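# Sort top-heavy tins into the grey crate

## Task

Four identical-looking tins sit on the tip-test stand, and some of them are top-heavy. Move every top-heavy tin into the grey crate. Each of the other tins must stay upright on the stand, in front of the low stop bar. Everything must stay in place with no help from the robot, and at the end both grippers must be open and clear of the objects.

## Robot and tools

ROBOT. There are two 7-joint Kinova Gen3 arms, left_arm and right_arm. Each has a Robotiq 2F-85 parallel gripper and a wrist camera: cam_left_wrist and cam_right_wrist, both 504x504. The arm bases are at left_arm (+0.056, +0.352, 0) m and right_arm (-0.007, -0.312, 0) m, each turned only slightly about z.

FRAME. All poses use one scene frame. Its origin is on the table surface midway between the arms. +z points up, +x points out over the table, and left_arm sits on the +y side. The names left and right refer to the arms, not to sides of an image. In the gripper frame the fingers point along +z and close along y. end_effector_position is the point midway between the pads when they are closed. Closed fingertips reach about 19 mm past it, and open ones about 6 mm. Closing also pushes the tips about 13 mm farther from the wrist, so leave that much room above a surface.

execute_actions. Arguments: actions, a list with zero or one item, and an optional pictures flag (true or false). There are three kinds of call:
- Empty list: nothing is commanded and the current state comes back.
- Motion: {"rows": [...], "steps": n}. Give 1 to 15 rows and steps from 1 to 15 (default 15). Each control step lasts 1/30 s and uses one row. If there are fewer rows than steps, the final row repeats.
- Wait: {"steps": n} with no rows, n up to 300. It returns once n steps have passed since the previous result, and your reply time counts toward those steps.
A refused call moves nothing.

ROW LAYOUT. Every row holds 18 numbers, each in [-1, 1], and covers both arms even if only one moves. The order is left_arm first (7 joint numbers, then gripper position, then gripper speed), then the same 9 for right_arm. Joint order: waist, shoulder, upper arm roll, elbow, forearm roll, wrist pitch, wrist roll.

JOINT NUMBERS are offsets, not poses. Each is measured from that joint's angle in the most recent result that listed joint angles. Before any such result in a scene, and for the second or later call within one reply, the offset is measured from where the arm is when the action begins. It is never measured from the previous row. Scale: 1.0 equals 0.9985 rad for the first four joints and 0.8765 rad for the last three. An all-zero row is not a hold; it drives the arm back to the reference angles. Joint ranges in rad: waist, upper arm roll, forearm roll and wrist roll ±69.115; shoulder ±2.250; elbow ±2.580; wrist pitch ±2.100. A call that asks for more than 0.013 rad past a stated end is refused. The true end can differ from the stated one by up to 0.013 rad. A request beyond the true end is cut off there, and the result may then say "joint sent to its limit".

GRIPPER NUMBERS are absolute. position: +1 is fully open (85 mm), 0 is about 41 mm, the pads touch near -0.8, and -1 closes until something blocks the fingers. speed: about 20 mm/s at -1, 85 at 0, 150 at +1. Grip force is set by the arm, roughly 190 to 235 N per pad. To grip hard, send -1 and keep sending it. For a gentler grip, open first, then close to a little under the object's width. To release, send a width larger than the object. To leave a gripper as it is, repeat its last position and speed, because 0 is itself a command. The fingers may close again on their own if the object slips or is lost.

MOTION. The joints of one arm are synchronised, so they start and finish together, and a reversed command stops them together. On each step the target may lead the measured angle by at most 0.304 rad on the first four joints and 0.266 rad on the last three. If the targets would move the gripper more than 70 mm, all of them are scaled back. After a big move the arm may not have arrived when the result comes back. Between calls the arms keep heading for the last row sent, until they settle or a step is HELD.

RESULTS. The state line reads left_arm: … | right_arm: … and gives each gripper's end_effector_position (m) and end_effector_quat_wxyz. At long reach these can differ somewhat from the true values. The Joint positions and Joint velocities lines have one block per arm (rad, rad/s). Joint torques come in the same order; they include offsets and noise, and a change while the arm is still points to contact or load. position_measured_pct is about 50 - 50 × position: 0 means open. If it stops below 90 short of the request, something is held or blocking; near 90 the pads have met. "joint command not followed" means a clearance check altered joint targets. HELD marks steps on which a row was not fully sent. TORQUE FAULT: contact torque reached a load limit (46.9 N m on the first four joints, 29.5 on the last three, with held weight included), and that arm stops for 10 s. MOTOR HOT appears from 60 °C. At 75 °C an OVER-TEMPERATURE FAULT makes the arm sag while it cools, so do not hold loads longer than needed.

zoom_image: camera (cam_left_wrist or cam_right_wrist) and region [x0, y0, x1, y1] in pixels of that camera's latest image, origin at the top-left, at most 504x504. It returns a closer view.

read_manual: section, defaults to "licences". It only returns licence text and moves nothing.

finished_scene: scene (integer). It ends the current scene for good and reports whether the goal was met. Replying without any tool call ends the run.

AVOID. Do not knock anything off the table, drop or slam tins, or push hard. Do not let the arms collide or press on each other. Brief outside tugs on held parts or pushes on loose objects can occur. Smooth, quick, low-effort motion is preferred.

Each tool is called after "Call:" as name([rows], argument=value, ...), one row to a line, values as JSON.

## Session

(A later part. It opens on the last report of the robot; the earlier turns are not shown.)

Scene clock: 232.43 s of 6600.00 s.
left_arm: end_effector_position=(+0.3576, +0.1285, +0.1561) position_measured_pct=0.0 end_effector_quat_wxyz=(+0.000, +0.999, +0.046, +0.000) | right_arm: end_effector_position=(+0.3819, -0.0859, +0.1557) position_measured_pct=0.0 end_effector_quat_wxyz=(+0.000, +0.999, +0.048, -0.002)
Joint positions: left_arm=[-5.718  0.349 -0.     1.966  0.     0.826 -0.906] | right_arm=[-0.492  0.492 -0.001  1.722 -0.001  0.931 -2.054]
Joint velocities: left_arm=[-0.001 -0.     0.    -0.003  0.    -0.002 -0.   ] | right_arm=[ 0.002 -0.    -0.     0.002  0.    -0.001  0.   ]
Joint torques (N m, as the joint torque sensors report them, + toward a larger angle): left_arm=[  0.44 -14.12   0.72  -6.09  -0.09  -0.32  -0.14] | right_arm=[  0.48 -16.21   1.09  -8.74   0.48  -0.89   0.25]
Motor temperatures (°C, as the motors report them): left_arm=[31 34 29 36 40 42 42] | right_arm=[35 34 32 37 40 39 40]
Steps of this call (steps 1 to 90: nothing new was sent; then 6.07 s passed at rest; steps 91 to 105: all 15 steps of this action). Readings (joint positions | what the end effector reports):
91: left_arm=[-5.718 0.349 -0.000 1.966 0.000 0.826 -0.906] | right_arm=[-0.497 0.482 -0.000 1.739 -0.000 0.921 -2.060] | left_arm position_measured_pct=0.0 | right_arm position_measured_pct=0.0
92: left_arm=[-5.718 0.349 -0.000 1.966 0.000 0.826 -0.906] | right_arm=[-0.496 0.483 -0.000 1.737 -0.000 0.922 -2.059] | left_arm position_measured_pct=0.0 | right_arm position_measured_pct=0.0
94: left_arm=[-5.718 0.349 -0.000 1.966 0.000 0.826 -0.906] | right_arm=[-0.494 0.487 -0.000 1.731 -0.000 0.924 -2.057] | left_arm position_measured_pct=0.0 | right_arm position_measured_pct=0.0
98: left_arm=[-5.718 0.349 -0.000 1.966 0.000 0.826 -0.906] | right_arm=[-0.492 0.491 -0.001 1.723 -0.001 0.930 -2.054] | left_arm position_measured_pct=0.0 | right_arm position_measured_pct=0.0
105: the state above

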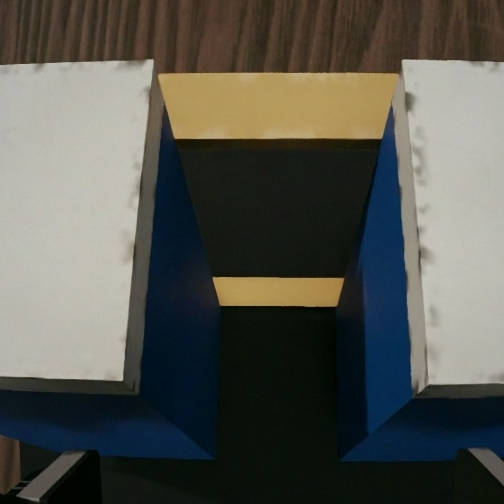

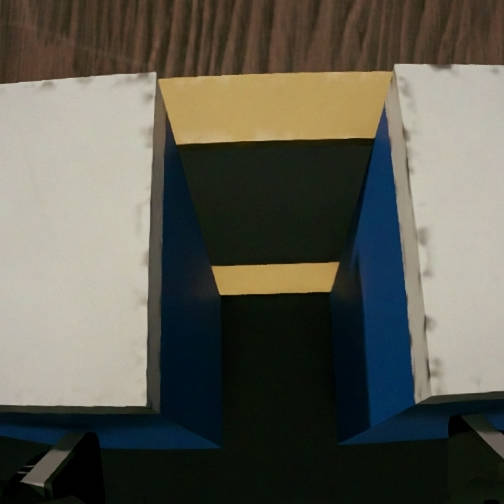

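Call:
execute_actions([
  {"rows": [[0.0036,-0.0026,0,0.0041,0,-0.0017,0.0041,1,0,-0.0025,-0.0036,0,0.0063,0,-0.0031,-0.0029,1,0],[0.0072,-0.0053,0,0.0082,0,-0.0033,0.0082,1,0,-0.005,-0.0073,0,0.0125,0,-0.0062,-0.0057,1,0],[0.0108,-0.0079,0,0.0123,0,-0.005,0.0124,1,0,-0.0074,-0.0109,0,0.0188,0,-0.0094,-0.0086,1,0],[0.0144,-0.0105,0,0.0164,0,-0.0066,0.0165,1,0,-0.0099,-0.0145,0,0.025,0,-0.0125,-0.0114,1,0],[0.0181,-0.0132,0,0.0206,0,-0.0083,0.0206,1,0,-0.0124,-0.0182,0,0.0313,0,-0.0156,-0.0143,1,0],[0.0217,-0.0158,0,0.0247,0,-0.01,0.0247,1,0,-0.0149,-0.0218,0,0.0376,0,-0.0187,-0.0172,1,0],[0.0253,-0.0184,0,0.0288,0,-0.0116,0.0288,1,0,-0.0174,-0.0254,0,0.0438,0,-0.0218,-0.02,1,0],[0.0289,-0.021,0,0.0329,0,-0.0133,0.033,1,0,-0.0198,-0.029,0,0.0501,0,-0.025,-0.0229,1,0],[0.0325,-0.0237,0,0.037,0,-0.0149,0.0371,1,0,-0.0223,-0.0327,0,0.0563,0,-0.0281,-0.0257,1,0],[0.0361,-0.0263,0,0.0411,0,-0.0166,0.0412,1,0,-0.0248,-0.0363,0,0.0626,0,-0.0312,-0.0286,1,0]], "steps": 14},
], pictures=false)

Call:
execute_actions([
  {"rows": [[0.0036,-0.0026,0,0.0041,0,-0.0017,0.0041,1,0,-0.0025,-0.0036,0,0.0063,0,-0.0031,-0.0029,1,0],[0.0072,-0.0053,0,0.0082,0,-0.0033,0.0082,1,0,-0.005,-0.0073,0,0.0125,0,-0.0062,-0.0057,1,0],[0.0108,-0.0079,0,0.0123,0,-0.005,0.0124,1,0,-0.0074,-0.0109,0,0.0188,0,-0.0094,-0.0086,1,0],[0.0144,-0.0105,0,0.0164,0,-0.0066,0.0165,1,0,-0.0099,-0.0145,0,0.025,0,-0.0125,-0.0114,1,0],[0.0181,-0.0132,0,0.0206,0,-0.0083,0.0206,1,0,-0.0124,-0.0182,0,0.0313,0,-0.0156,-0.0143,1,0],[0.0217,-0.0158,0,0.0247,0,-0.01,0.0247,1,0,-0.0149,-0.0218,0,0.0376,0,-0.0187,-0.0172,1,0],[0.0253,-0.0184,0,0.0288,0,-0.0116,0.0288,1,0,-0.0174,-0.0254,0,0.0438,0,-0.0218,-0.02,1,0],[0.0289,-0.021,0,0.0329,0,-0.0133,0.033,1,0,-0.0198,-0.029,0,0.0501,0,-0.025,-0.0229,1,0],[0.0325,-0.0237,0,0.037,0,-0.0149,0.0371,1,0,-0.0223,-0.0327,0,0.0563,0,-0.0281,-0.0257,1,0],[0.0361,-0.0263,0,0.0411,0,-0.0166,0.0412,1,0,-0.0248,-0.0363,0,0.0626,0,-0.0312,-0.0286,1,0]], "steps": 14},
])

Scene clock: 250.13 s of 6600.00 s.
left_arm: end_effector_position=(+0.3384, +0.1259, +0.1560) position_measured_pct=0.0 end_effector_quat_wxyz=(-0.000, +0.999, +0.047, -0.000) | right_arm: end_effector_position=(+0.3612, -0.0870, +0.1556) position_measured_pct=0.0 end_effector_quat_wxyz=(+0.001, +0.999, +0.048, -0.002)
Joint positions: left_arm=[-5.684  0.323  0.     2.007  0.     0.812 -0.871] | right_arm=[-0.515  0.457 -0.001  1.784 -0.001  0.904 -2.079]
Joint velocities: left_arm=[ 0.011 -0.009 -0.003  0.013 -0.001 -0.005  0.011] | right_arm=[-0.008 -0.009  0.003  0.022  0.001 -0.011 -0.007]
Joint torques (N m, as the joint torque sensors report them, + toward a larger angle): left_arm=[ -0.43 -13.37   0.15  -6.18  -0.16   0.03  -0.03] | right_arm=[  0.45 -16.21   0.98  -8.     0.13   0.05  -0.1 ]
Motor temperatures (°C, as the motors report them): left_arm=[31 34 29 36 40 42 42] | right_arm=[35 35 32 37 40 39 40]
Steps of this call (steps 1 to 15: the robot went on to your last target; steps 16 to 90: nothing new was sent; then 14.23 s passed at rest; steps 91 to 104: all 14 steps of this action). Readings (joint positions | what the end effector reports):
91: left_arm=[-5.718 0.348 -0.000 1.967 0.000 0.826 -0.906] | right_arm=[-0.492 0.491 -0.001 1.723 -0.001 0.931 -2.054] | left_arm position_measured_pct=0.0 | right_arm position_measured_pct=0.0
92: left_arm=[-5.716 0.347 -0.001 1.969 0.000 0.825 -0.904] | right_arm=[-0.493 0.489 -0.000 1.726 -0.001 0.930 -2.055] | left_arm position_measured_pct=0.0 | right_arm position_measured_pct=0.0
94: left_arm=[-5.710 0.342 -0.000 1.975 0.000 0.823 -0.899] | right_arm=[-0.497 0.484 -0.001 1.735 -0.001 0.925 -2.059] | left_arm position_measured_pct=0.0 | right_arm position_measured_pct=0.0
98: left_arm=[-5.697 0.333 -0.000 1.990 0.000 0.818 -0.885] | right_arm=[-0.506 0.471 -0.001 1.758 -0.001 0.916 -2.068] | left_arm position_measured_pct=0.0 | right_arm position_measured_pct=0.0
104: the state above

Scene clock: 250.60 s of 6600.00 s.
left_arm: end_effector_position=(+0.3193, +0.1244, +0.1558) position_measured_pct=0.0 end_effector_quat_wxyz=(-0.001, +0.999, +0.047, -0.001) | right_arm: end_effector_position=(+0.3403, -0.0892, +0.1551) position_measured_pct=0.0 end_effector_quat_wxyz=(+0.001, +0.999, +0.048, -0.003)
Joint positions: left_arm=[-5.649  0.298  0.     2.047  0.     0.798 -0.835] | right_arm=[-0.539  0.423 -0.001  1.846 -0.002  0.878 -2.104]
Joint velocities: left_arm=[ 0.014 -0.009 -0.003  0.012 -0.001 -0.005  0.01 ] | right_arm=[-0.009 -0.013  0.003  0.018  0.001 -0.01  -0.007]
Joint torques (N m, as the joint torque sensors report them, + toward a larger angle): left_arm=[  0.52 -12.48   0.49  -6.37   0.05  -0.37  -0.39] | right_arm=[  0.   -15.17  -0.02  -7.48   0.19  -0.19  -0.16]
Motor temperatures (°C, as the motors report them): left_arm=[31 34 29 36 40 42 42] | right_arm=[35 35 32 37 40 39 40]
Steps of this call (steps 1 to 14: all 14 steps of this action). Readings (joint positions | what the end effector reports):
1: left_arm=[-5.683 0.323 -0.000 2.008 0.000 0.812 -0.870] | right_arm=[-0.516 0.457 -0.001 1.785 -0.001 0.904 -2.079] | left_arm position_measured_pct=0.0 | right_arm position_measured_pct=0.0
2: left_arm=[-5.681 0.322 -0.000 2.009 0.000 0.811 -0.868] | right_arm=[-0.517 0.455 -0.001 1.788 -0.001 0.903 -2.080] | left_arm position_measured_pct=0.0 | right_arm position_measured_pct=0.0
4: left_arm=[-5.676 0.317 -0.000 2.015 0.000 0.809 -0.863] | right_arm=[-0.521 0.450 -0.001 1.797 -0.001 0.899 -2.084] | left_arm position_measured_pct=0.0 | right_arm position_measured_pct=0.0
8: left_arm=[-5.662 0.308 0.000 2.031 0.000 0.804 -0.849] | right_arm=[-0.530 0.437 -0.001 1.820 -0.001 0.889 -2.093] | left_arm position_measured_pct=0.0 | right_arm position_measured_pct=0.0
14: the state above

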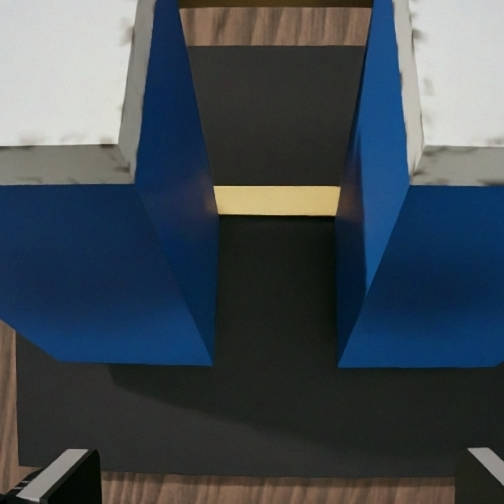

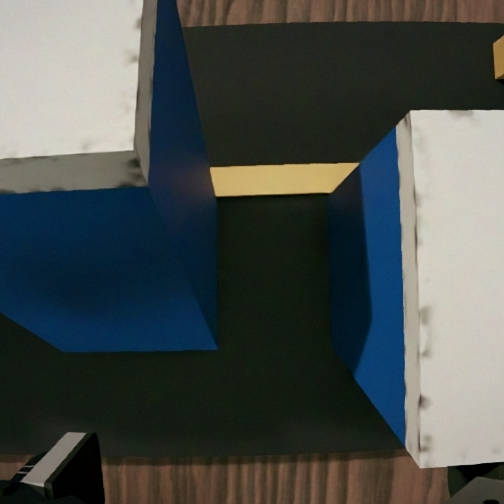

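Call:
execute_actions([
  {"rows": [[-0.06,-0.015,0,0.018,0,-0.003,-0.07,1,0,-0.012,-0.018,0.001,0.03,0.0023,-0.015,-0.013,1,0],[-0.12,-0.03,0,0.036,0,-0.006,-0.14,1,0,-0.02,-0.03,0.001,0.048,0.0023,-0.025,-0.021,1,0],[-0.1839,-0.0473,0,0.053,0,-0.0081,-0.2113,1,0,-0.0273,-0.0399,0.001,0.0636,0.0023,-0.0332,-0.0286,1,0],[-0.1839,-0.0473,0,0.053,0,-0.0081,-0.2113,1,0,-0.0273,-0.0399,0.001,0.0636,0.0023,-0.0332,-0.0286,1,0],[-0.1839,-0.0473,0,0.053,0,-0.0081,-0.2113,1,0,-0.0273,-0.0399,0.001,0.0636,0.0023,-0.0332,-0.0286,1,0],[-0.1839,-0.0473,0,0.053,0,-0.0081,-0.2113,1,0,-0.0273,-0.0399,0.001,0.0636,0.0023,-0.0332,-0.0286,1,0],[-0.1839,-0.0473,0,0.053,0,-0.0081,-0.2113,1,0,-0.0273,-0.0399,0.001,0.0636,0.0023,-0.0332,-0.0286,1,0],[-0.1839,-0.0473,0,0.053,0,-0.0081,-0.2113,1,0,-0.0273,-0.0399,0.001,0.0636,0.0023,-0.0332,-0.0286,1,0],[-0.1839,-0.0473,0,0.053,0,-0.0081,-0.2113,1,0,-0.1398,0.0102,0.001,-0.0379,0.0023,0.0253,-0.1568,1,0]], "steps": 15},
], pictures=false)

Call:
execute_actions([
  {"steps": 20},
])

Scene clock: 343.63 s of 6600.00 s.
left_arm: end_effector_position=(+0.3378, +0.1841, +0.1595) position_measured_pct=0.0 end_effector_quat_wxyz=(-0.000, +0.999, +0.044, -0.001) | right_arm: end_effector_position=(+0.3152, -0.0466, +0.1585) position_measured_pct=0.0 end_effector_quat_wxyz=(+0.001, +0.999, +0.050, -0.001)
Joint positions: left_arm=[-5.829  0.252  0.     2.1    0.     0.791 -1.02 ] | right_arm=[-0.658  0.425 -0.001  1.828 -0.     0.891 -2.219]
Joint velocities: left_arm=[-0.036 -0.01   0.004  0.002 -0.    -0.002 -0.003] | right_arm=[-0.345  0.139 -0.035 -0.405 -0.01   0.168 -0.45 ]
Joint torques (N m, as the joint torque sensors report them, + toward a larger angle): left_arm=[  0.56 -11.93   0.66  -6.03   0.04  -0.25  -0.12] | right_arm=[  3.15 -15.71   1.89  -6.11   1.     0.77  -0.01]
Motor temperatures (°C, as the motors report them): left_arm=[31 34 29 36 40 42 42] | right_arm=[35 35 32 37 40 39 40]
Steps of this call (steps 1 to 15: the robot went on to your last target; steps 16 to 90: nothing new was sent; then 89.53 s passed at rest; steps 91 to 105: all 15 steps of this action). Readings (joint positions | what the end effector reports):
91: left_arm=[-5.649 0.297 0.000 2.048 0.000 0.798 -0.835] | right_arm=[-0.541 0.421 -0.001 1.848 -0.001 0.877 -2.104] | left_arm position_measured_pct=0.0 | right_arm position_measured_pct=0.0
92: left_arm=[-5.655 0.295 0.001 2.049 0.001 0.797 -0.839] | right_arm=[-0.543 0.417 -0.001 1.852 -0.001 0.875 -2.106] | left_arm position_measured_pct=0.0 | right_arm position_measured_pct=0.0
94: left_arm=[-5.685 0.289 0.002 2.057 0.001 0.796 -0.865] | right_arm=[-0.554 0.401 -0.000 1.876 -0.000 0.864 -2.115] | left_arm position_measured_pct=0.0 | right_arm position_measured_pct=0.0
98: left_arm=[-5.784 0.264 -0.000 2.085 -0.000 0.793 -0.968] | right_arm=[-0.564 0.386 -0.001 1.908 0.000 0.850 -2.128] | left_arm position_measured_pct=0.0 | right_arm position_measured_pct=0.0
105: the state above

Scene clock: 344.30 s of 6600.00 s.
left_arm: end_effector_position=(+0.3386, +0.1852, +0.1599) position_measured_pct=0.0 end_effector_quat_wxyz=(-0.000, +0.999, +0.047, -0.000) | right_arm: end_effector_position=(+0.3146, -0.0360, +0.1601) position_measured_pct=0.0 end_effector_quat_wxyz=(+0.000, +0.999, +0.049, +0.000)
Joint positions: left_arm=[-5.833  0.251  0.     2.1    0.     0.791 -1.02 ] | right_arm=[-0.679  0.433 -0.     1.808  0.     0.9   -2.241]
Joint velocities: left_arm=[-0.002 -0.    -0.     0.002 -0.    -0.    -0.   ] | right_arm=[-0.    -0.     0.    -0.001 -0.    -0.    -0.001]
Joint torques (N m, as the joint torque sensors report them, + toward a larger angle): left_arm=[  0.25 -11.46   0.69  -6.33  -0.28  -0.23  -0.19] | right_arm=[  0.3  -15.39   0.18  -7.22   0.19   0.12  -0.2 ]
Motor temperatures (°C, as the motors report them): left_arm=[31 34 29 36 40 42 42] | right_arm=[35 35 32 37 40 39 40]
Steps of this call (steps 1 to 20: the robot went on to your last target). Readings (joint positions | what the end effector reports):
1: left_arm=[-5.830 0.252 0.000 2.100 0.000 0.791 -1.020] | right_arm=[-0.667 0.429 -0.002 1.817 -0.000 0.895 -2.231] | left_arm position_measured_pct=0.0 | right_arm position_measured_pct=0.0
2: left_arm=[-5.831 0.252 0.000 2.100 0.000 0.791 -1.020] | right_arm=[-0.671 0.430 -0.003 1.811 -0.000 0.898 -2.238] | left_arm position_measured_pct=0.0 | right_arm position_measured_pct=0.0
4: left_arm=[-5.832 0.251 0.000 2.100 0.000 0.791 -1.020] | right_arm=[-0.674 0.431 -0.001 1.809 0.000 0.900 -2.241] | left_arm position_measured_pct=0.0 | right_arm position_measured_pct=0.0
8: left_arm=[-5.833 0.251 0.000 2.100 0.000 0.791 -1.020] | right_arm=[-0.677 0.432 -0.001 1.808 0.000 0.900 -2.241] | left_arm position_measured_pct=0.0 | right_arm position_measured_pct=0.0
20: the state above

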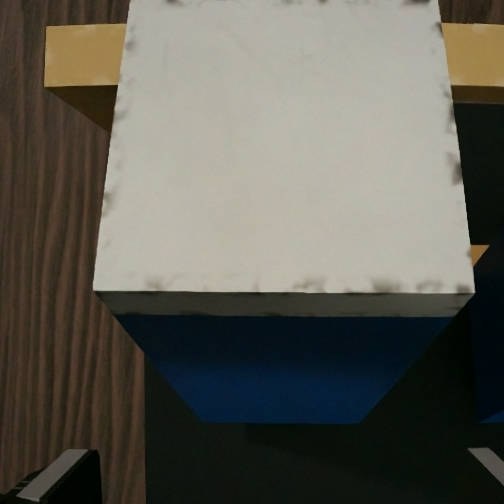

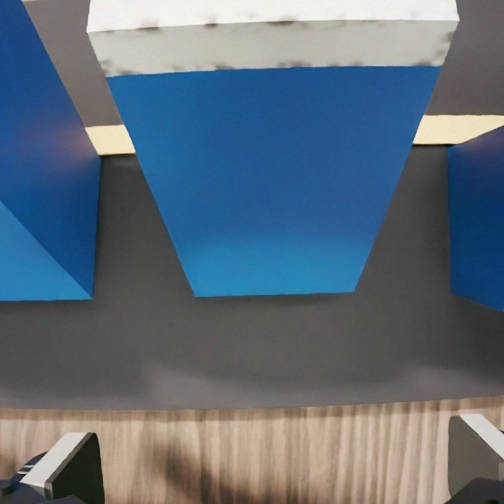

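Call:
execute_actions([
  {"rows": [[-0.0474,0.0567,0,-0.0883,0,0.0357,-0.0543,1,0,0.0796,0.0981,0,-0.1732,0,0.0861,0.0898,1,0],[-0.0474,0.0567,0,-0.0883,0,0.0357,-0.0543,1,0,0.0796,0.0981,0,-0.1732,0,0.0861,0.0898,1,0],[-0.0474,0.0567,0,-0.0883,0,0.0357,-0.0543,1,0,0.0796,0.0981,0,-0.1732,0,0.0861,0.0898,1,0],[-0.0474,0.0567,0,-0.0883,0,0.0357,-0.0543,1,0,0.0796,0.0981,0,-0.1732,0,0.0861,0.0898,1,0],[-0.0474,0.0567,0,-0.0883,0,0.0357,-0.0543,1,0,0.0796,0.0981,0,-0.1732,0,0.0861,0.0898,1,0],[-0.0474,0.0567,0,-0.0883,0,0.0357,-0.0543,1,0,0.0796,0.0981,0,-0.1732,0,0.0861,0.0898,1,0],[-0.0474,0.0567,0,-0.0883,0,0.0357,-0.0543,1,0,0.0796,0.0981,0,-0.1732,0,0.0861,0.0898,1,0],[-0.0474,0.0567,0,-0.0883,0,0.0357,-0.0543,1,0,0.0796,0.0981,0,-0.1732,0,0.0861,0.0898,1,0],[-0.0948,0.1135,0,-0.1766,0,0.0714,-0.1087,1,0,0.1378,0.1936,0,-0.3507,0,0.1797,0.1561,1,0]], "steps": 15},
], pictures=false)

Call:
execute_actions([
  {"steps": 18},
])

Scene clock: 365.03 s of 6600.00 s.
left_arm: end_effector_position=(+0.4046, +0.1910, +0.1602) position_measured_pct=0.0 end_effector_quat_wxyz=(+0.000, +0.999, +0.046, +0.000) | right_arm: end_effector_position=(+0.4163, -0.0256, +0.1605) position_measured_pct=0.0 end_effector_quat_wxyz=(+0.000, +0.999, +0.049, +0.000)
Joint positions: left_arm=[-5.922  0.357 -0.     1.934  0.     0.849 -1.11 ] | right_arm=[-0.555  0.604  0.     1.498  0.001  1.039 -2.116]
Joint velocities: left_arm=[-0.112  0.124 -0.013 -0.279 -0.004  0.091 -0.151] | right_arm=[ 0.174  0.28   0.005 -0.604  0.002  0.275  0.189]
Joint torques (N m, as the joint torque sensors report them, + toward a larger angle): left_arm=[  1.62 -15.99   1.56  -4.97   0.22   0.21  -0.1 ] | right_arm=[ -1.03 -19.98  -0.51  -6.64   0.29   0.79  -0.27]
Motor temperatures (°C, as the motors report them): left_arm=[31 34 29 36 40 42 42] | right_arm=[35 35 32 37 40 39 40]
Steps of this call (steps 1 to 15: the robot went on to your last target; steps 16 to 90: nothing new was sent; then 17.23 s passed at rest; steps 91 to 105: all 15 steps of this action). Readings (joint positions | what the end effector reports):
91: left_arm=[-5.834 0.252 0.000 2.100 0.000 0.791 -1.020] | right_arm=[-0.678 0.434 -0.001 1.808 0.000 0.901 -2.241] | left_arm position_measured_pct=0.0 | right_arm position_measured_pct=0.0
92: left_arm=[-5.837 0.256 0.001 2.095 0.001 0.793 -1.023] | right_arm=[-0.675 0.437 -0.001 1.803 0.000 0.903 -2.239] | left_arm position_measured_pct=0.0 | right_arm position_measured_pct=0.0
94: left_arm=[-5.853 0.275 0.001 2.070 0.001 0.803 -1.036] | right_arm=[-0.662 0.454 -0.002 1.777 -0.000 0.914 -2.228] | left_arm position_measured_pct=0.0 | right_arm position_measured_pct=0.0
98: left_arm=[-5.877 0.304 -0.001 2.016 0.000 0.820 -1.066] | right_arm=[-0.618 0.509 -0.000 1.678 0.001 0.956 -2.182] | left_arm position_measured_pct=0.0 | right_arm position_measured_pct=0.0
105: the state above

Scene clock: 365.63 s of 6600.00 s.
left_arm: end_effector_position=(+0.4083, +0.1917, +0.1599) position_measured_pct=0.0 end_effector_quat_wxyz=(+0.000, +0.999, +0.046, -0.000) | right_arm: end_effector_position=(+0.4280, -0.0253, +0.1599) position_measured_pct=0.0 end_effector_quat_wxyz=(+0.000, +0.999, +0.048, -0.000)
Joint positions: left_arm=[-5.928  0.364  0.     1.924  0.     0.854 -1.115] | right_arm=[-0.541  0.626 -0.     1.458  0.     1.058 -2.104]
Joint velocities: left_arm=[ 0.     0.     0.    -0.001  0.     0.002 -0.001] | right_arm=[-0.    -0.001  0.    -0.003  0.     0.    -0.003]
Joint torques (N m, as the joint torque sensors report them, + toward a larger angle): left_arm=[  0.16 -13.81   0.42  -6.41  -0.09  -0.39  -0.3 ] | right_arm=[  0.45 -19.62   0.33  -8.22  -0.08   0.26   0.02]
Motor temperatures (°C, as the motors report them): left_arm=[31 34 29 36 40 42 42] | right_arm=[35 35 32 37 40 39 40]
Steps of this call (steps 1 to 18: the robot went on to your last target). Readings (joint positions | what the end effector reports):
1: left_arm=[-5.924 0.360 -0.001 1.927 -0.000 0.851 -1.114] | right_arm=[-0.550 0.612 0.000 1.480 0.001 1.047 -2.111] | left_arm position_measured_pct=0.0 | right_arm position_measured_pct=0.0
2: left_arm=[-5.925 0.361 -0.001 1.925 0.000 0.852 -1.115] | right_arm=[-0.546 0.618 0.000 1.468 0.001 1.052 -2.107] | left_arm position_measured_pct=0.0 | right_arm position_measured_pct=0.0
4: left_arm=[-5.926 0.362 0.000 1.924 0.000 0.853 -1.115] | right_arm=[-0.544 0.621 0.000 1.460 0.001 1.057 -2.105] | left_arm position_measured_pct=0.0 | right_arm position_measured_pct=0.0
8: left_arm=[-5.927 0.364 0.000 1.924 0.000 0.854 -1.115] | right_arm=[-0.542 0.625 -0.000 1.458 0.000 1.058 -2.104] | left_arm position_measured_pct=0.0 | right_arm position_measured_pct=0.0
18: the state above

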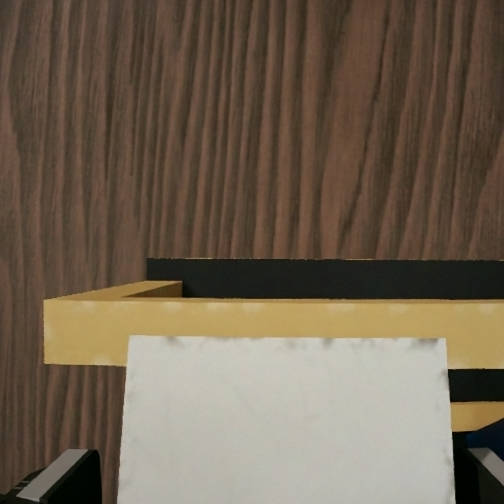

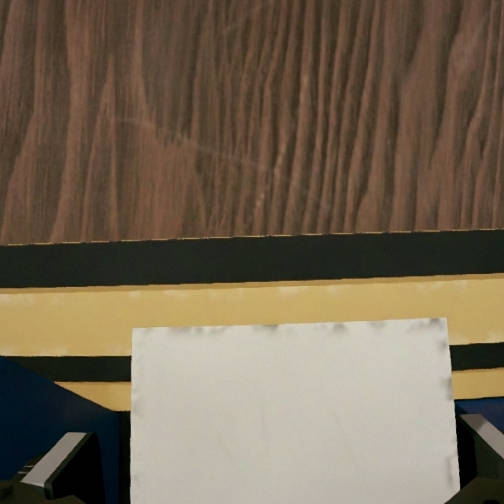

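Call:
execute_actions([
  {"rows": [[0.0045,0,0,0,0,0,0.005,-1,-0.3,0.005,0,0,0,0,0,0.006,-1,-0.3]], "steps": 15},
], pictures=false)

Call:
execute_actions([
  {"steps": 6},
])

Scene clock: 400.73 s of 6600.00 s.
left_arm: end_effector_position=(+0.4080, +0.1900, +0.1612) position_measured_pct=26.2 end_effector_quat_wxyz=(+0.000, +0.999, +0.046, +0.001) | right_arm: end_effector_position=(+0.4294, -0.0279, +0.1605) position_measured_pct=26.2 end_effector_quat_wxyz=(+0.000, +0.999, +0.048, -0.000)
Joint positions: left_arm=[-5.923  0.362  0.     1.923  0.     0.855 -1.111] | right_arm=[-0.536  0.625 -0.     1.458  0.     1.059 -2.099]
Joint velocities: left_arm=[ 0.001 -0.011  0.002  0.004 -0.003  0.005  0.   ] | right_arm=[ 0.    -0.009 -0.001  0.002 -0.001  0.007  0.001]
Joint torques (N m, as the joint torque sensors report them, + toward a larger angle): left_arm=[  0.21 -11.57   0.87  -5.88   0.09  -1.02   0.03] | right_arm=[  0.22 -17.62   0.31  -8.01  -0.18  -0.6   -0.15]
Motor temperatures (°C, as the motors report them): left_arm=[31 34 29 36 40 42 42] | right_arm=[35 35 32 37 40 39 40]
Steps of this call (steps 1 to 15: the robot went on to your last target; steps 16 to 90: nothing new was sent; then 31.60 s passed at rest; steps 91 to 105: all 15 steps of this action). Readings (joint positions | what the end effector reports):
91: left_arm=[-5.927 0.364 0.000 1.924 0.000 0.854 -1.115] | right_arm=[-0.540 0.626 -0.001 1.458 0.000 1.058 -2.104] | left_arm position_measured_pct=0.0 | right_arm position_measured_pct=0.0
92: left_arm=[-5.925 0.364 -0.000 1.924 0.000 0.854 -1.113] | right_arm=[-0.538 0.626 -0.001 1.458 0.000 1.058 -2.102] | left_arm position_measured_pct=0.4 | right_arm position_measured_pct=0.4
94: left_arm=[-5.924 0.364 0.000 1.924 0.000 0.854 -1.112] | right_arm=[-0.537 0.626 -0.000 1.458 0.000 1.058 -2.100] | left_arm position_measured_pct=3.2 | right_arm position_measured_pct=3.2
98: left_arm=[-5.923 0.364 0.000 1.924 0.000 0.854 -1.111] | right_arm=[-0.536 0.626 -0.000 1.458 0.000 1.058 -2.099] | left_arm position_measured_pct=11.9 | right_arm position_measured_pct=11.9
105: the state above

Scene clock: 400.93 s of 6600.00 s.
left_arm: end_effector_position=(+0.4079, +0.1900, +0.1613) position_measured_pct=26.6 end_effector_quat_wxyz=(+0.000, +0.999, +0.046, +0.001) | right_arm: end_effector_position=(+0.4294, -0.0279, +0.1606) position_measured_pct=27.0 end_effector_quat_wxyz=(+0.000, +0.999, +0.048, -0.000)
Joint positions: left_arm=[-5.923  0.361  0.     1.923  0.     0.855 -1.111] | right_arm=[-0.536  0.625 -0.     1.458  0.     1.059 -2.099]
Joint velocities: left_arm=[-0.    -0.     0.001  0.002 -0.001 -0.001 -0.001] | right_arm=[-0.001 -0.    -0.     0.002 -0.     0.     0.003]
Joint torques (N m, as the joint torque sensors report them, + toward a larger angle): left_arm=[  0.41 -11.54   0.38  -5.34   0.12  -1.07  -0.11] | right_arm=[ -0.01 -18.36   0.05  -7.97   0.09  -0.52  -0.13]
Motor temperatures (°C, as the motors report them): left_arm=[31 34 29 36 40 42 42] | right_arm=[35 35 32 37 40 39 40]
Steps of this call (steps 1 to 6: the robot went on to your last target). Readings (joint positions | what the end effector reports):
1: left_arm=[-5.923 0.362 0.000 1.923 0.000 0.856 -1.111] | right_arm=[-0.536 0.625 -0.000 1.458 0.000 1.059 -2.099] | left_arm position_measured_pct=26.6 | right_arm position_measured_pct=26.6
2: left_arm=[-5.923 0.361 0.000 1.923 0.000 0.856 -1.111] | right_arm=[-0.536 0.625 -0.000 1.458 0.000 1.059 -2.099] | left_arm position_measured_pct=26.6 | right_arm position_measured_pct=27.0
4: left_arm=[-5.923 0.361 0.000 1.923 0.000 0.855 -1.111] | right_arm=[-0.536 0.625 -0.000 1.458 0.000 1.059 -2.099] | left_arm position_measured_pct=26.6 | right_arm position_measured_pct=27.0
6: the state above

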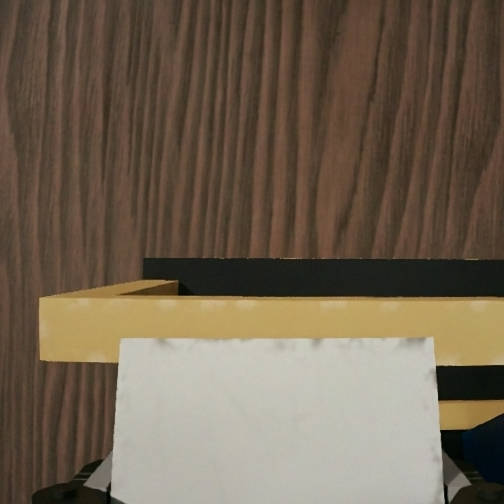

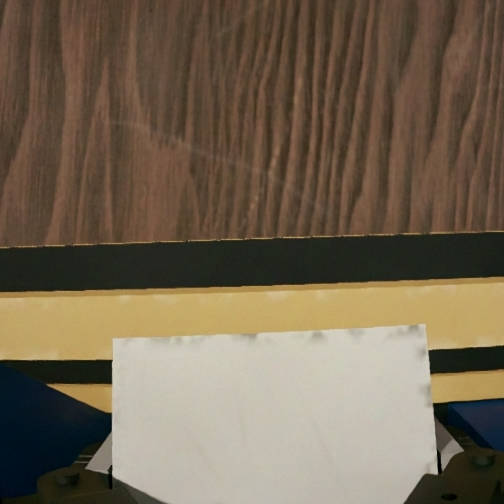

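Call:
execute_actions([
  {"rows": [[0,-0.008,0,-0.009,0,0.02,0,-1,-0.3,0,-0.006,0,-0.009,0,0.017,0,-1,-0.3],[0,-0.016,0,-0.019,0,0.04,0,-1,-0.3,0,-0.011,0,-0.018,0,0.033,0,-1,-0.3],[0,-0.027,0,-0.031,0,0.067,0,-1,-0.3,0,-0.019,0,-0.03,0,0.056,0,-1,-0.3],[0,-0.04,0,-0.047,0,0.1,0,-1,-0.3,0,-0.028,0,-0.045,0,0.084,0,-1,-0.3],[0,-0.055,0,-0.065,0,0.14,0,-1,-0.3,0,-0.039,0,-0.063,0,0.116,0,-1,-0.3],[0,-0.0712,0,-0.0834,0,0.1791,0,-1,-0.3,0,-0.0507,0,-0.0813,0,0.1499,0,-1,-0.3],[0,-0.0712,0,-0.0834,0,0.1791,0,-1,-0.3,0,-0.0507,0,-0.0813,0,0.1499,0,-1,-0.3],[0,-0.0712,0,-0.0834,0,0.1791,0,-1,-0.3,0,-0.0507,0,-0.0813,0,0.1499,0,-1,-0.3],[0,-0.0712,0,-0.0834,0,0.1791,0,-1,-0.3,0,-0.0507,0,-0.0813,0,0.1499,0,-1,-0.3],[0.1361,-0.333,0,-0.0434,0,0.4317,0.1555,-1,-0.3,-0.0596,-0.1935,0,0.0236,0,0.193,-0.0677,-1,-0.3]], "steps": 15},
])

Scene clock: 464.87 s of 6600.00 s.
left_arm: end_effector_position=(+0.3744, +0.1856, +0.2437) position_measured_pct=26.6 end_effector_quat_wxyz=(-0.001, +0.999, +0.046, -0.001) | right_arm: end_effector_position=(+0.4008, -0.0265, +0.2417) position_measured_pct=27.0 end_effector_quat_wxyz=(-0.004, +0.999, +0.050, +0.007)
Joint positions: left_arm=[-5.876  0.19  -0.001  1.853 -0.001  1.1   -1.065] | right_arm=[-0.573  0.483  0.001  1.426  0.001  1.216 -2.132]
Joint velocities: left_arm=[ 0.503 -0.877  0.004  0.12   0.001  0.686  0.475] | right_arm=[-0.287 -0.676 -0.037  0.569 -0.029  0.145 -0.331]
Joint torques (N m, as the joint torque sensors report them, + toward a larger angle): left_arm=[  1.51 -12.71   1.    -7.59   0.02  -0.51  -0.05] | right_arm=[  0.93 -12.67   1.14  -5.41   0.26   0.5   -0.03]
Motor temperatures (°C, as the motors report them): left_arm=[31 34 29 36 40 43 42] | right_arm=[35 36 32 37 40 39 40]
Steps of this call (steps 1 to 15: the robot went on to your last target; steps 16 to 90: nothing new was sent; then 60.43 s passed at rest; steps 91 to 105: all 15 steps of this action). Readings (joint positions | what the end effector reports):
91: left_arm=[-5.923 0.360 0.000 1.923 0.000 0.856 -1.111] | right_arm=[-0.536 0.624 -0.000 1.458 0.000 1.060 -2.099] | left_arm position_measured_pct=26.6 | right_arm position_measured_pct=27.0
92: left_arm=[-5.923 0.357 0.000 1.920 0.000 0.863 -1.111] | right_arm=[-0.536 0.622 -0.000 1.455 0.000 1.066 -2.099] | left_arm position_measured_pct=26.6 | right_arm position_measured_pct=27.0
94: left_arm=[-5.923 0.345 0.000 1.907 0.000 0.888 -1.111] | right_arm=[-0.536 0.615 -0.000 1.442 0.000 1.087 -2.099] | left_arm position_measured_pct=26.6 | right_arm position_measured_pct=27.0
98: left_arm=[-5.923 0.306 0.000 1.859 0.000 0.976 -1.111] | right_arm=[-0.536 0.586 -0.000 1.396 0.000 1.161 -2.099] | left_arm position_measured_pct=26.6 | right_arm position_measured_pct=27.0
105: the state above

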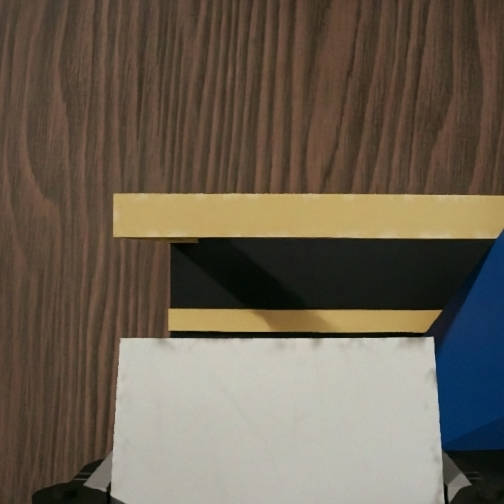

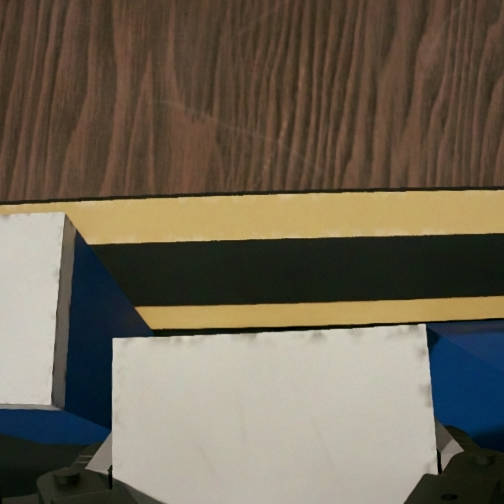

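Call:
execute_actions([
  {"rows": [[0.089,-0.1617,0.001,0.0267,0.001,0.1522,0.103,-1,-0.3,-0.1165,-0.2204,-0.001,0.1386,-0.001,0.1122,-0.137,-1,-0.3],[0.089,-0.1617,0.001,0.0267,0.001,0.1522,0.103,-1,-0.3,-0.1165,-0.2204,-0.001,0.1386,-0.001,0.1122,-0.137,-1,-0.3],[0.99,-0.3863,0.001,-0.1945,0.001,0.66,-0.5404,-1,-0.3,-0.1165,-0.2204,-0.001,0.1386,-0.001,0.1122,-0.137,-1,-0.3],[0.99,-0.3863,0.001,-0.1945,0.001,0.66,-0.5404,-1,-0.3,-0.1165,-0.2204,-0.001,0.1386,-0.001,0.1122,-0.137,-1,-0.3],[0.99,-0.3863,0.001,-0.1945,0.001,0.66,-0.5404,-1,-0.3,-0.1165,-0.2204,-0.001,0.1386,-0.001,0.1122,-0.137,-1,-0.3],[0.99,-0.3863,0.001,-0.1945,0.001,0.66,-0.5404,-1,-0.3,-0.1165,-0.2204,-0.001,0.1386,-0.001,0.1122,-0.137,-1,-0.3],[0.99,-0.3863,0.001,-0.1945,0.001,0.66,-0.5404,-1,-0.3,-0.1165,-0.2204,-0.001,0.1386,-0.001,0.1122,-0.137,-1,-0.3],[0.99,-0.3863,0.001,-0.1945,0.001,0.66,-0.5404,-1,-0.3,-0.1165,-0.2204,-0.001,0.1386,-0.001,0.1122,-0.137,-1,-0.3],[0.99,-0.3863,0.001,-0.1945,0.001,0.66,-0.5404,-1,-0.3,0.2549,-0.7215,-0.001,0.4543,-0.001,0.3233,0.6537,-1,-0.3]], "steps": 15},
], pictures=false)

Call:
execute_actions([
  {"steps": 40},
])

Scene clock: 476.90 s of 6600.00 s.
left_arm: end_effector_position=(+0.2328, +0.1351, +0.3804) position_measured_pct=26.6 end_effector_quat_wxyz=(+0.015, +0.974, -0.224, +0.022) | right_arm: end_effector_position=(+0.2843, -0.0964, +0.3080) position_measured_pct=27.0 end_effector_quat_wxyz=(+0.015, +0.998, +0.048, -0.022)
Joint positions: left_arm=[-5.492 -0.123 -0.     1.729  0.     1.482 -1.225] | right_arm=[-0.612  0.177 -0.003  1.652 -0.002  1.366 -2.178]
Joint velocities: left_arm=[ 0.977 -0.285  0.001 -0.287  0.002  0.778 -0.843] | right_arm=[ 0.733 -0.653  0.008  0.552  0.008  0.316  0.583]
Joint torques (N m, as the joint torque sensors report them, + toward a larger angle): left_arm=[ 0.25 -7.45  0.24 -9.16  0.03 -0.11 -0.3 ] | right_arm=[  1.19 -14.91   1.4   -9.48   0.25   0.72  -0.1 ]
Motor temperatures (°C, as the motors report them): left_arm=[31 34 29 36 40 43 42] | right_arm=[35 36 32 37 40 39 40]
Steps of this call (steps 1 to 30: the robot went on to your last target; steps 31 to 100: nothing new was sent; then 8.20 s passed at rest; steps 101 to 115: all 15 steps of this action). Readings (joint positions | what the end effector reports):
101: left_arm=[-5.787 0.029 0.000 1.880 0.000 1.234 -0.975] | right_arm=[-0.596 0.431 -0.000 1.482 0.000 1.228 -2.159] | left_arm position_measured_pct=26.6 | right_arm position_measured_pct=27.0
102: left_arm=[-5.787 0.029 0.000 1.880 0.000 1.234 -0.975] | right_arm=[-0.600 0.425 0.001 1.485 0.001 1.230 -2.161] | left_arm position_measured_pct=26.6 | right_arm position_measured_pct=27.0
104: left_arm=[-5.779 0.023 -0.001 1.876 -0.001 1.239 -0.980] | right_arm=[-0.616 0.397 0.001 1.498 0.001 1.242 -2.175] | left_arm position_measured_pct=26.6 | right_arm position_measured_pct=27.0
108: left_arm=[-5.700 -0.032 -0.002 1.825 -0.001 1.303 -1.045] | right_arm=[-0.668 0.302 -0.001 1.544 -0.001 1.293 -2.229] | left_arm position_measured_pct=26.6 | right_arm position_measured_pct=27.0
115: the state above

Scene clock: 478.23 s of 6600.00 s.
left_arm: end_effector_position=(+0.0696, +0.1208, +0.4200) position_measured_pct=26.6 end_effector_quat_wxyz=(+0.000, +0.774, -0.633, -0.000) | right_arm: end_effector_position=(+0.1998, -0.2496, +0.3599) position_measured_pct=27.0 end_effector_quat_wxyz=(-0.000, +0.978, +0.208, -0.000)
Joint positions: left_arm=[-4.887 -0.196  0.     1.659  0.     1.679 -1.539] | right_arm=[-0.318 -0.237 -0.     1.88  -0.     1.499 -1.559]
Joint velocities: left_arm=[ 0.001  0.     0.     0.002 -0.     0.     0.001] | right_arm=[ 0.001 -0.001  0.     0.     0.     0.001 -0.001]
Joint torques (N m, as the joint torque sensors report them, + toward a larger angle): left_arm=[-0.04 -5.89  0.06 -9.82 -0.3  -0.17 -0.16] | right_arm=[ 0.28 -4.98 -0.24 -9.95  0.09  0.33 -0.04]
Motor temperatures (°C, as the motors report them): left_arm=[31 34 29 36 40 43 42] | right_arm=[35 36 32 37 40 39 40]
Steps of this call (steps 1 to 40: the robot went on to your last target). Readings (joint positions | what the end effector reports):
1: left_arm=[-5.459 -0.132 -0.000 1.720 0.000 1.507 -1.254] | right_arm=[-0.588 0.154 -0.002 1.670 -0.001 1.376 -2.158] | left_arm position_measured_pct=26.6 | right_arm position_measured_pct=27.0
2: left_arm=[-5.424 -0.140 -0.000 1.712 0.000 1.530 -1.284] | right_arm=[-0.565 0.130 -0.002 1.688 -0.001 1.387 -2.138] | left_arm position_measured_pct=26.6 | right_arm position_measured_pct=27.0
4: left_arm=[-5.352 -0.155 -0.000 1.697 0.000 1.570 -1.345] | right_arm=[-0.521 0.078 -0.001 1.723 -0.000 1.407 -2.093] | left_arm position_measured_pct=26.6 | right_arm position_measured_pct=27.0
8: left_arm=[-5.193 -0.176 -0.000 1.677 0.000 1.627 -1.446] | right_arm=[-0.442 -0.040 -0.001 1.784 -0.000 1.443 -1.986] | left_arm position_measured_pct=26.6 | right_arm position_measured_pct=27.0
40: the state above

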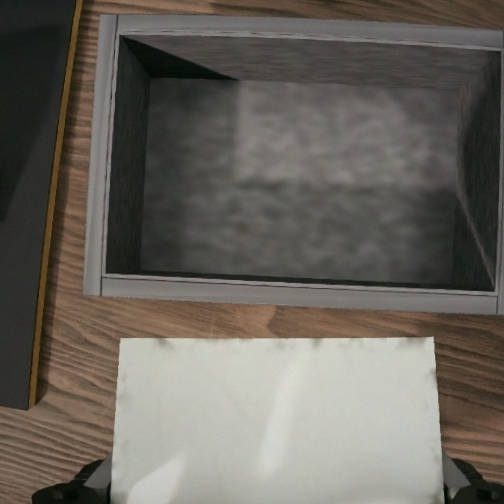

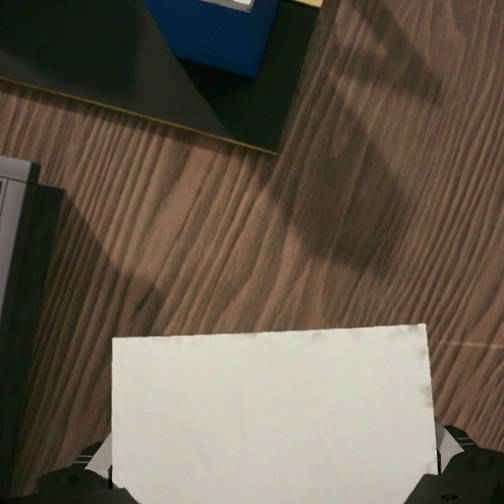

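Call:
zoom_image(camera="cam_left_wrist", region=[60, 0, 504, 330])

Region (60, 0, 504, 330) of cam_left_wrist's 504x504 image, scaled by 1.135; it fills the top 375 rows of this view, and the rest is white.

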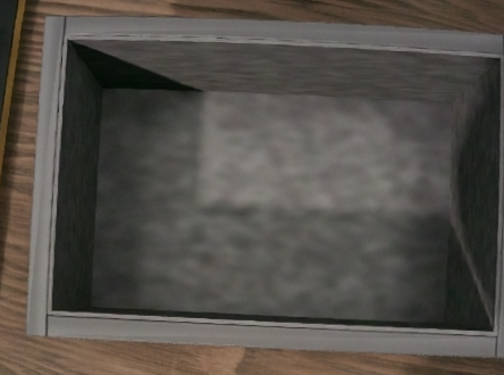

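Call:
execute_actions([
  {"rows": [[-0.1737,0.2036,0,0.2444,0,-0.8074,-0.138,-1,-0.3,0,0,0,0,0,0,0,-1,-0.3]], "steps": 15},
], pictures=false)

Call:
execute_actions([
  {"steps": 22},
])

Scene clock: 524.90 s of 6600.00 s.
left_arm: end_effector_position=(+0.1294, +0.0539, +0.3022) position_measured_pct=26.6 end_effector_quat_wxyz=(+0.010, +0.788, -0.615, +0.015) | right_arm: end_effector_position=(+0.1998, -0.2496, +0.3599) position_measured_pct=27.0 end_effector_quat_wxyz=(-0.000, +0.978, +0.208, -0.000)
Joint positions: left_arm=[-5.043 -0.013 -0.     1.881  0.     1.237 -1.649] | right_arm=[-0.318 -0.237 -0.     1.88  -0.     1.499 -1.559]
Joint velocities: left_arm=[-0.122  0.144  0.     0.172  0.    -1.215 -0.084] | right_arm=[-0.     0.001  0.     0.    -0.    -0.     0.001]
Joint torques (N m, as the joint torque sensors report them, + toward a larger angle): left_arm=[  0.34 -11.11   0.5  -10.54  -0.06  -0.88  -0.41] | right_arm=[  0.14  -4.27   0.07 -10.04   0.01   0.06  -0.26]
Motor temperatures (°C, as the motors report them): left_arm=[31 34 29 37 40 43 42] | right_arm=[35 35 32 37 40 39 40]
Steps of this call (steps 1 to 15: the robot went on to your last target; steps 16 to 90: nothing new was sent; then 43.17 s passed at rest; steps 91 to 105: all 15 steps of this action). Readings (joint positions | what the end effector reports):
91: left_arm=[-4.888 -0.195 0.000 1.660 0.000 1.678 -1.539] | right_arm=[-0.318 -0.237 -0.000 1.880 -0.000 1.499 -1.559] | left_arm position_measured_pct=26.6 | right_arm position_measured_pct=27.0
92: left_arm=[-4.893 -0.191 0.001 1.664 0.001 1.673 -1.541] | right_arm=[-0.318 -0.237 -0.000 1.880 -0.000 1.499 -1.559] | left_arm position_measured_pct=26.6 | right_arm position_measured_pct=27.0
94: left_arm=[-4.914 -0.167 0.001 1.689 0.001 1.646 -1.554] | right_arm=[-0.318 -0.237 -0.000 1.880 -0.000 1.499 -1.559] | left_arm position_measured_pct=26.6 | right_arm position_measured_pct=27.0
98: left_arm=[-4.982 -0.086 0.000 1.786 0.000 1.520 -1.602] | right_arm=[-0.318 -0.237 -0.000 1.880 -0.000 1.499 -1.559] | left_arm position_measured_pct=26.6 | right_arm position_measured_pct=27.0
105: the state above

Scene clock: 525.63 s of 6600.00 s.
left_arm: end_effector_position=(+0.1592, -0.0137, +0.3000) position_measured_pct=26.6 end_effector_quat_wxyz=(+0.070, +0.784, -0.607, +0.109) | right_arm: end_effector_position=(+0.1998, -0.2496, +0.3599) position_measured_pct=27.0 end_effector_quat_wxyz=(-0.000, +0.978, +0.208, -0.000)
Joint positions: left_arm=[-5.061  0.007  0.     1.903  0.     0.971 -1.66 ] | right_arm=[-0.318 -0.237 -0.     1.88  -0.     1.499 -1.559]
Joint velocities: left_arm=[-0.003  0.    -0.     0.     0.001  0.002  0.   ] | right_arm=[ 0.002  0.001  0.    -0.002 -0.    -0.001 -0.001]
Joint torques (N m, as the joint torque sensors report them, + toward a larger angle): left_arm=[  0.22 -10.7    0.26  -9.72  -0.07  -1.22  -0.15] | right_arm=[  0.04  -4.66  -0.34 -10.04   0.13   0.28  -0.15]
Motor temperatures (°C, as the motors report them): left_arm=[31 34 29 37 40 43 42] | right_arm=[35 35 32 37 40 39 40]
Steps of this call (steps 1 to 22: the robot went on to your last target). Readings (joint positions | what the end effector reports):
1: left_arm=[-5.046 -0.009 -0.000 1.887 0.000 1.196 -1.651] | right_arm=[-0.318 -0.237 -0.000 1.880 -0.000 1.499 -1.559] | left_arm position_measured_pct=26.6 | right_arm position_measured_pct=27.0
2: left_arm=[-5.049 -0.005 -0.000 1.890 0.000 1.155 -1.653] | right_arm=[-0.318 -0.237 -0.000 1.880 -0.000 1.499 -1.559] | left_arm position_measured_pct=26.6 | right_arm position_measured_pct=27.0
4: left_arm=[-5.055 0.001 -0.000 1.897 0.000 1.074 -1.656] | right_arm=[-0.318 -0.237 -0.000 1.880 -0.000 1.499 -1.559] | left_arm position_measured_pct=26.6 | right_arm position_measured_pct=27.0
8: left_arm=[-5.060 0.007 -0.000 1.902 0.000 0.974 -1.660] | right_arm=[-0.318 -0.237 -0.000 1.880 -0.000 1.499 -1.559] | left_arm position_measured_pct=26.6 | right_arm position_measured_pct=27.0
22: the state above

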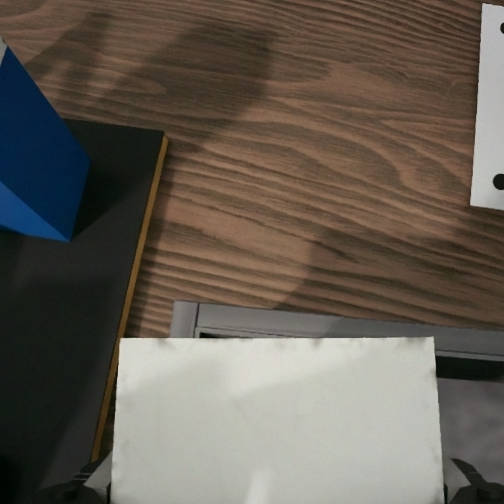

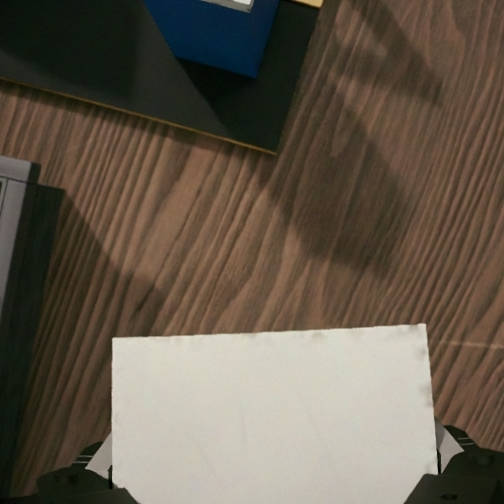

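Call:
execute_actions([
  {"rows": [[0,0.0669,0,0.1414,0,-0.2366,0,-1,-0.3,0,0,0,0,0,0,0,-1,-0.3],[0,0.0669,0,0.1414,0,-0.2366,0,-1,-0.3,0,0,0,0,0,0,0,-1,-0.3],[0,0.0669,0,0.1414,0,-0.2366,0,-1,-0.3,0,0,0,0,0,0,0,-1,-0.3],[0,0.0669,0,0.1414,0,-0.2366,0,-1,-0.3,0,0,0,0,0,0,0,-1,-0.3],[0,0.0669,0,0.1414,0,-0.2366,0,-1,-0.3,0,0,0,0,0,0,0,-1,-0.3],[0,0.0669,0,0.1414,0,-0.2366,0,-1,-0.3,0,0,0,0,0,0,0,-1,-0.3],[0,0.0669,0,0.1414,0,-0.2366,0,-1,-0.3,0,0,0,0,0,0,0,-1,-0.3],[0,0.1684,0,0.2607,0,-0.4881,0,-1,-0.3,0,0,0,0,0,0,0,-1,-0.3],[0,0.1684,0,0.2607,0,-0.4881,0,-1,-0.3,0,0,0,0,0,0,0,-1,-0.3],[0,0.1684,0,0.2607,0,-0.4881,0,-1,-0.3,0,0,0,0,0,0,0,-1,-0.3],[0,0.1684,0,0.2607,0,-0.4881,0,-1,-0.3,0,0,0,0,0,0,0,-1,-0.3],[0,0.1684,0,0.2607,0,-0.4881,0,-1,-0.3,0,0,0,0,0,0,0,-1,-0.3],[0,0.1684,0,0.2607,0,-0.4881,0,-1,-0.3,0,0,0,0,0,0,0,-1,-0.3],[0,0.1684,0,0.2607,0,-0.4881,0,-1,-0.3,0,0,0,0,0,0,0,-1,-0.3],[0,0.2149,0,0.298,0,-0.5837,0,-1,-0.3,0,0,0,0,0,0,0,-1,-0.3]], "steps": 15},
], pictures=false)

Call:
execute_actions([
  {"steps": 20},
])

Scene clock: 544.27 s of 6600.00 s.
left_arm: end_effector_position=(+0.1592, -0.0136, +0.1837) position_measured_pct=26.6 end_effector_quat_wxyz=(+0.070, +0.784, -0.607, +0.109) | right_arm: end_effector_position=(+0.1998, -0.2496, +0.3599) position_measured_pct=27.0 end_effector_quat_wxyz=(-0.000, +0.978, +0.208, -0.000)
Joint positions: left_arm=[-5.061  0.168 -0.     2.156  0.     0.558 -1.66 ] | right_arm=[-0.318 -0.237 -0.     1.88  -0.     1.499 -1.559]
Joint velocities: left_arm=[ 0.002  0.306  0.001  0.326 -0.001 -0.661 -0.001] | right_arm=[ 0.     0.001  0.     0.    -0.    -0.001 -0.001]
Joint torques (N m, as the joint torque sensors report them, + toward a larger angle): left_arm=[ -0.01 -13.13   0.47  -9.33  -0.18  -1.33  -0.27] | right_arm=[ 0.29 -4.68 -0.15 -9.52  0.02  0.09 -0.31]
Motor temperatures (°C, as the motors report them): left_arm=[31 34 29 37 40 43 42] | right_arm=[35 35 32 37 40 39 40]
Steps of this call (steps 1 to 15: the robot went on to your last target; steps 16 to 90: nothing new was sent; then 15.13 s passed at rest; steps 91 to 105: all 15 steps of this action). Readings (joint positions | what the end effector reports):
91: left_arm=[-5.061 0.008 0.000 1.904 0.000 0.970 -1.660] | right_arm=[-0.318 -0.237 -0.000 1.880 -0.000 1.499 -1.559] | left_arm position_measured_pct=26.6 | right_arm position_measured_pct=27.0
92: left_arm=[-5.061 0.010 0.000 1.908 0.000 0.963 -1.660] | right_arm=[-0.318 -0.237 -0.000 1.880 -0.000 1.499 -1.559] | left_arm position_measured_pct=26.6 | right_arm position_measured_pct=27.0
94: left_arm=[-5.061 0.024 0.000 1.933 0.000 0.926 -1.660] | right_arm=[-0.318 -0.237 -0.000 1.880 -0.000 1.499 -1.559] | left_arm position_measured_pct=26.6 | right_arm position_measured_pct=27.0
98: left_arm=[-5.061 0.065 -0.000 2.022 0.000 0.797 -1.660] | right_arm=[-0.318 -0.237 -0.000 1.880 -0.000 1.499 -1.559] | left_arm position_measured_pct=26.6 | right_arm position_measured_pct=27.0
105: the state above

Scene clock: 544.93 s of 6600.00 s.
left_arm: end_effector_position=(+0.1593, -0.0137, +0.1579) position_measured_pct=26.6 end_effector_quat_wxyz=(+0.070, +0.784, -0.607, +0.109) | right_arm: end_effector_position=(+0.1998, -0.2496, +0.3599) position_measured_pct=27.0 end_effector_quat_wxyz=(-0.000, +0.978, +0.208, -0.000)
Joint positions: left_arm=[-5.061  0.222  0.     2.201  0.     0.459 -1.66 ] | right_arm=[-0.318 -0.237 -0.     1.88  -0.     1.499 -1.559]
Joint velocities: left_arm=[-0.     0.001 -0.001  0.     0.     0.001 -0.001] | right_arm=[-0.001  0.     0.    -0.002 -0.     0.     0.002]
Joint torques (N m, as the joint torque sensors report them, + toward a larger angle): left_arm=[  0.16 -12.15   0.41  -6.97  -0.31  -1.12  -0.08] | right_arm=[ 0.16 -5.    0.14 -9.92 -0.05  0.14 -0.05]
Motor temperatures (°C, as the motors report them): left_arm=[31 34 29 37 40 43 42] | right_arm=[35 35 32 37 40 39 40]
Steps of this call (steps 1 to 20: the robot went on to your last target). Readings (joint positions | what the end effector reports):
1: left_arm=[-5.061 0.181 0.000 2.167 0.000 0.533 -1.660] | right_arm=[-0.318 -0.237 -0.000 1.880 -0.000 1.499 -1.559] | left_arm position_measured_pct=26.6 | right_arm position_measured_pct=27.0
2: left_arm=[-5.061 0.196 0.000 2.179 0.000 0.507 -1.660] | right_arm=[-0.318 -0.237 -0.000 1.880 -0.000 1.499 -1.559] | left_arm position_measured_pct=26.6 | right_arm position_measured_pct=27.0
4: left_arm=[-5.061 0.213 -0.000 2.195 0.000 0.472 -1.660] | right_arm=[-0.318 -0.237 -0.000 1.880 -0.000 1.499 -1.559] | left_arm position_measured_pct=26.6 | right_arm position_measured_pct=27.0
8: left_arm=[-5.061 0.219 0.000 2.200 0.000 0.460 -1.660] | right_arm=[-0.318 -0.237 -0.000 1.880 -0.000 1.499 -1.559] | left_arm position_measured_pct=26.6 | right_arm position_measured_pct=27.0
20: the state above

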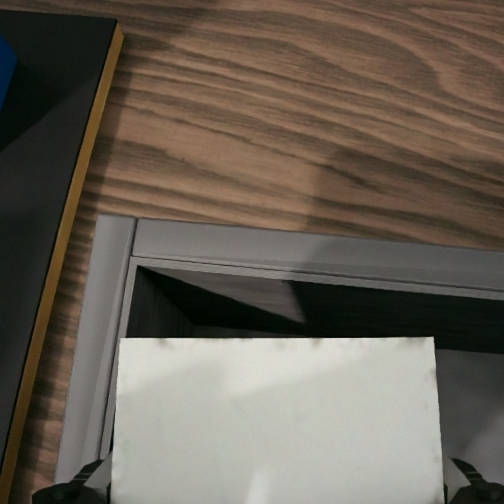

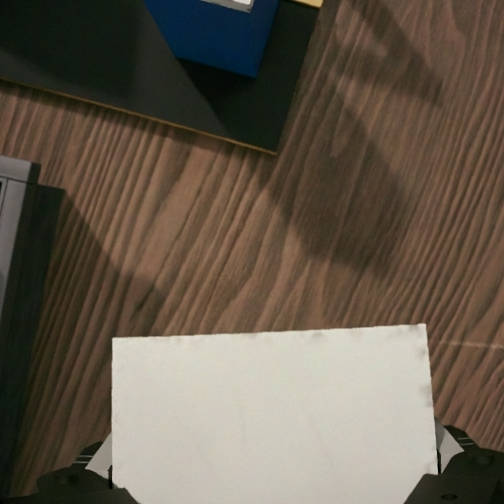

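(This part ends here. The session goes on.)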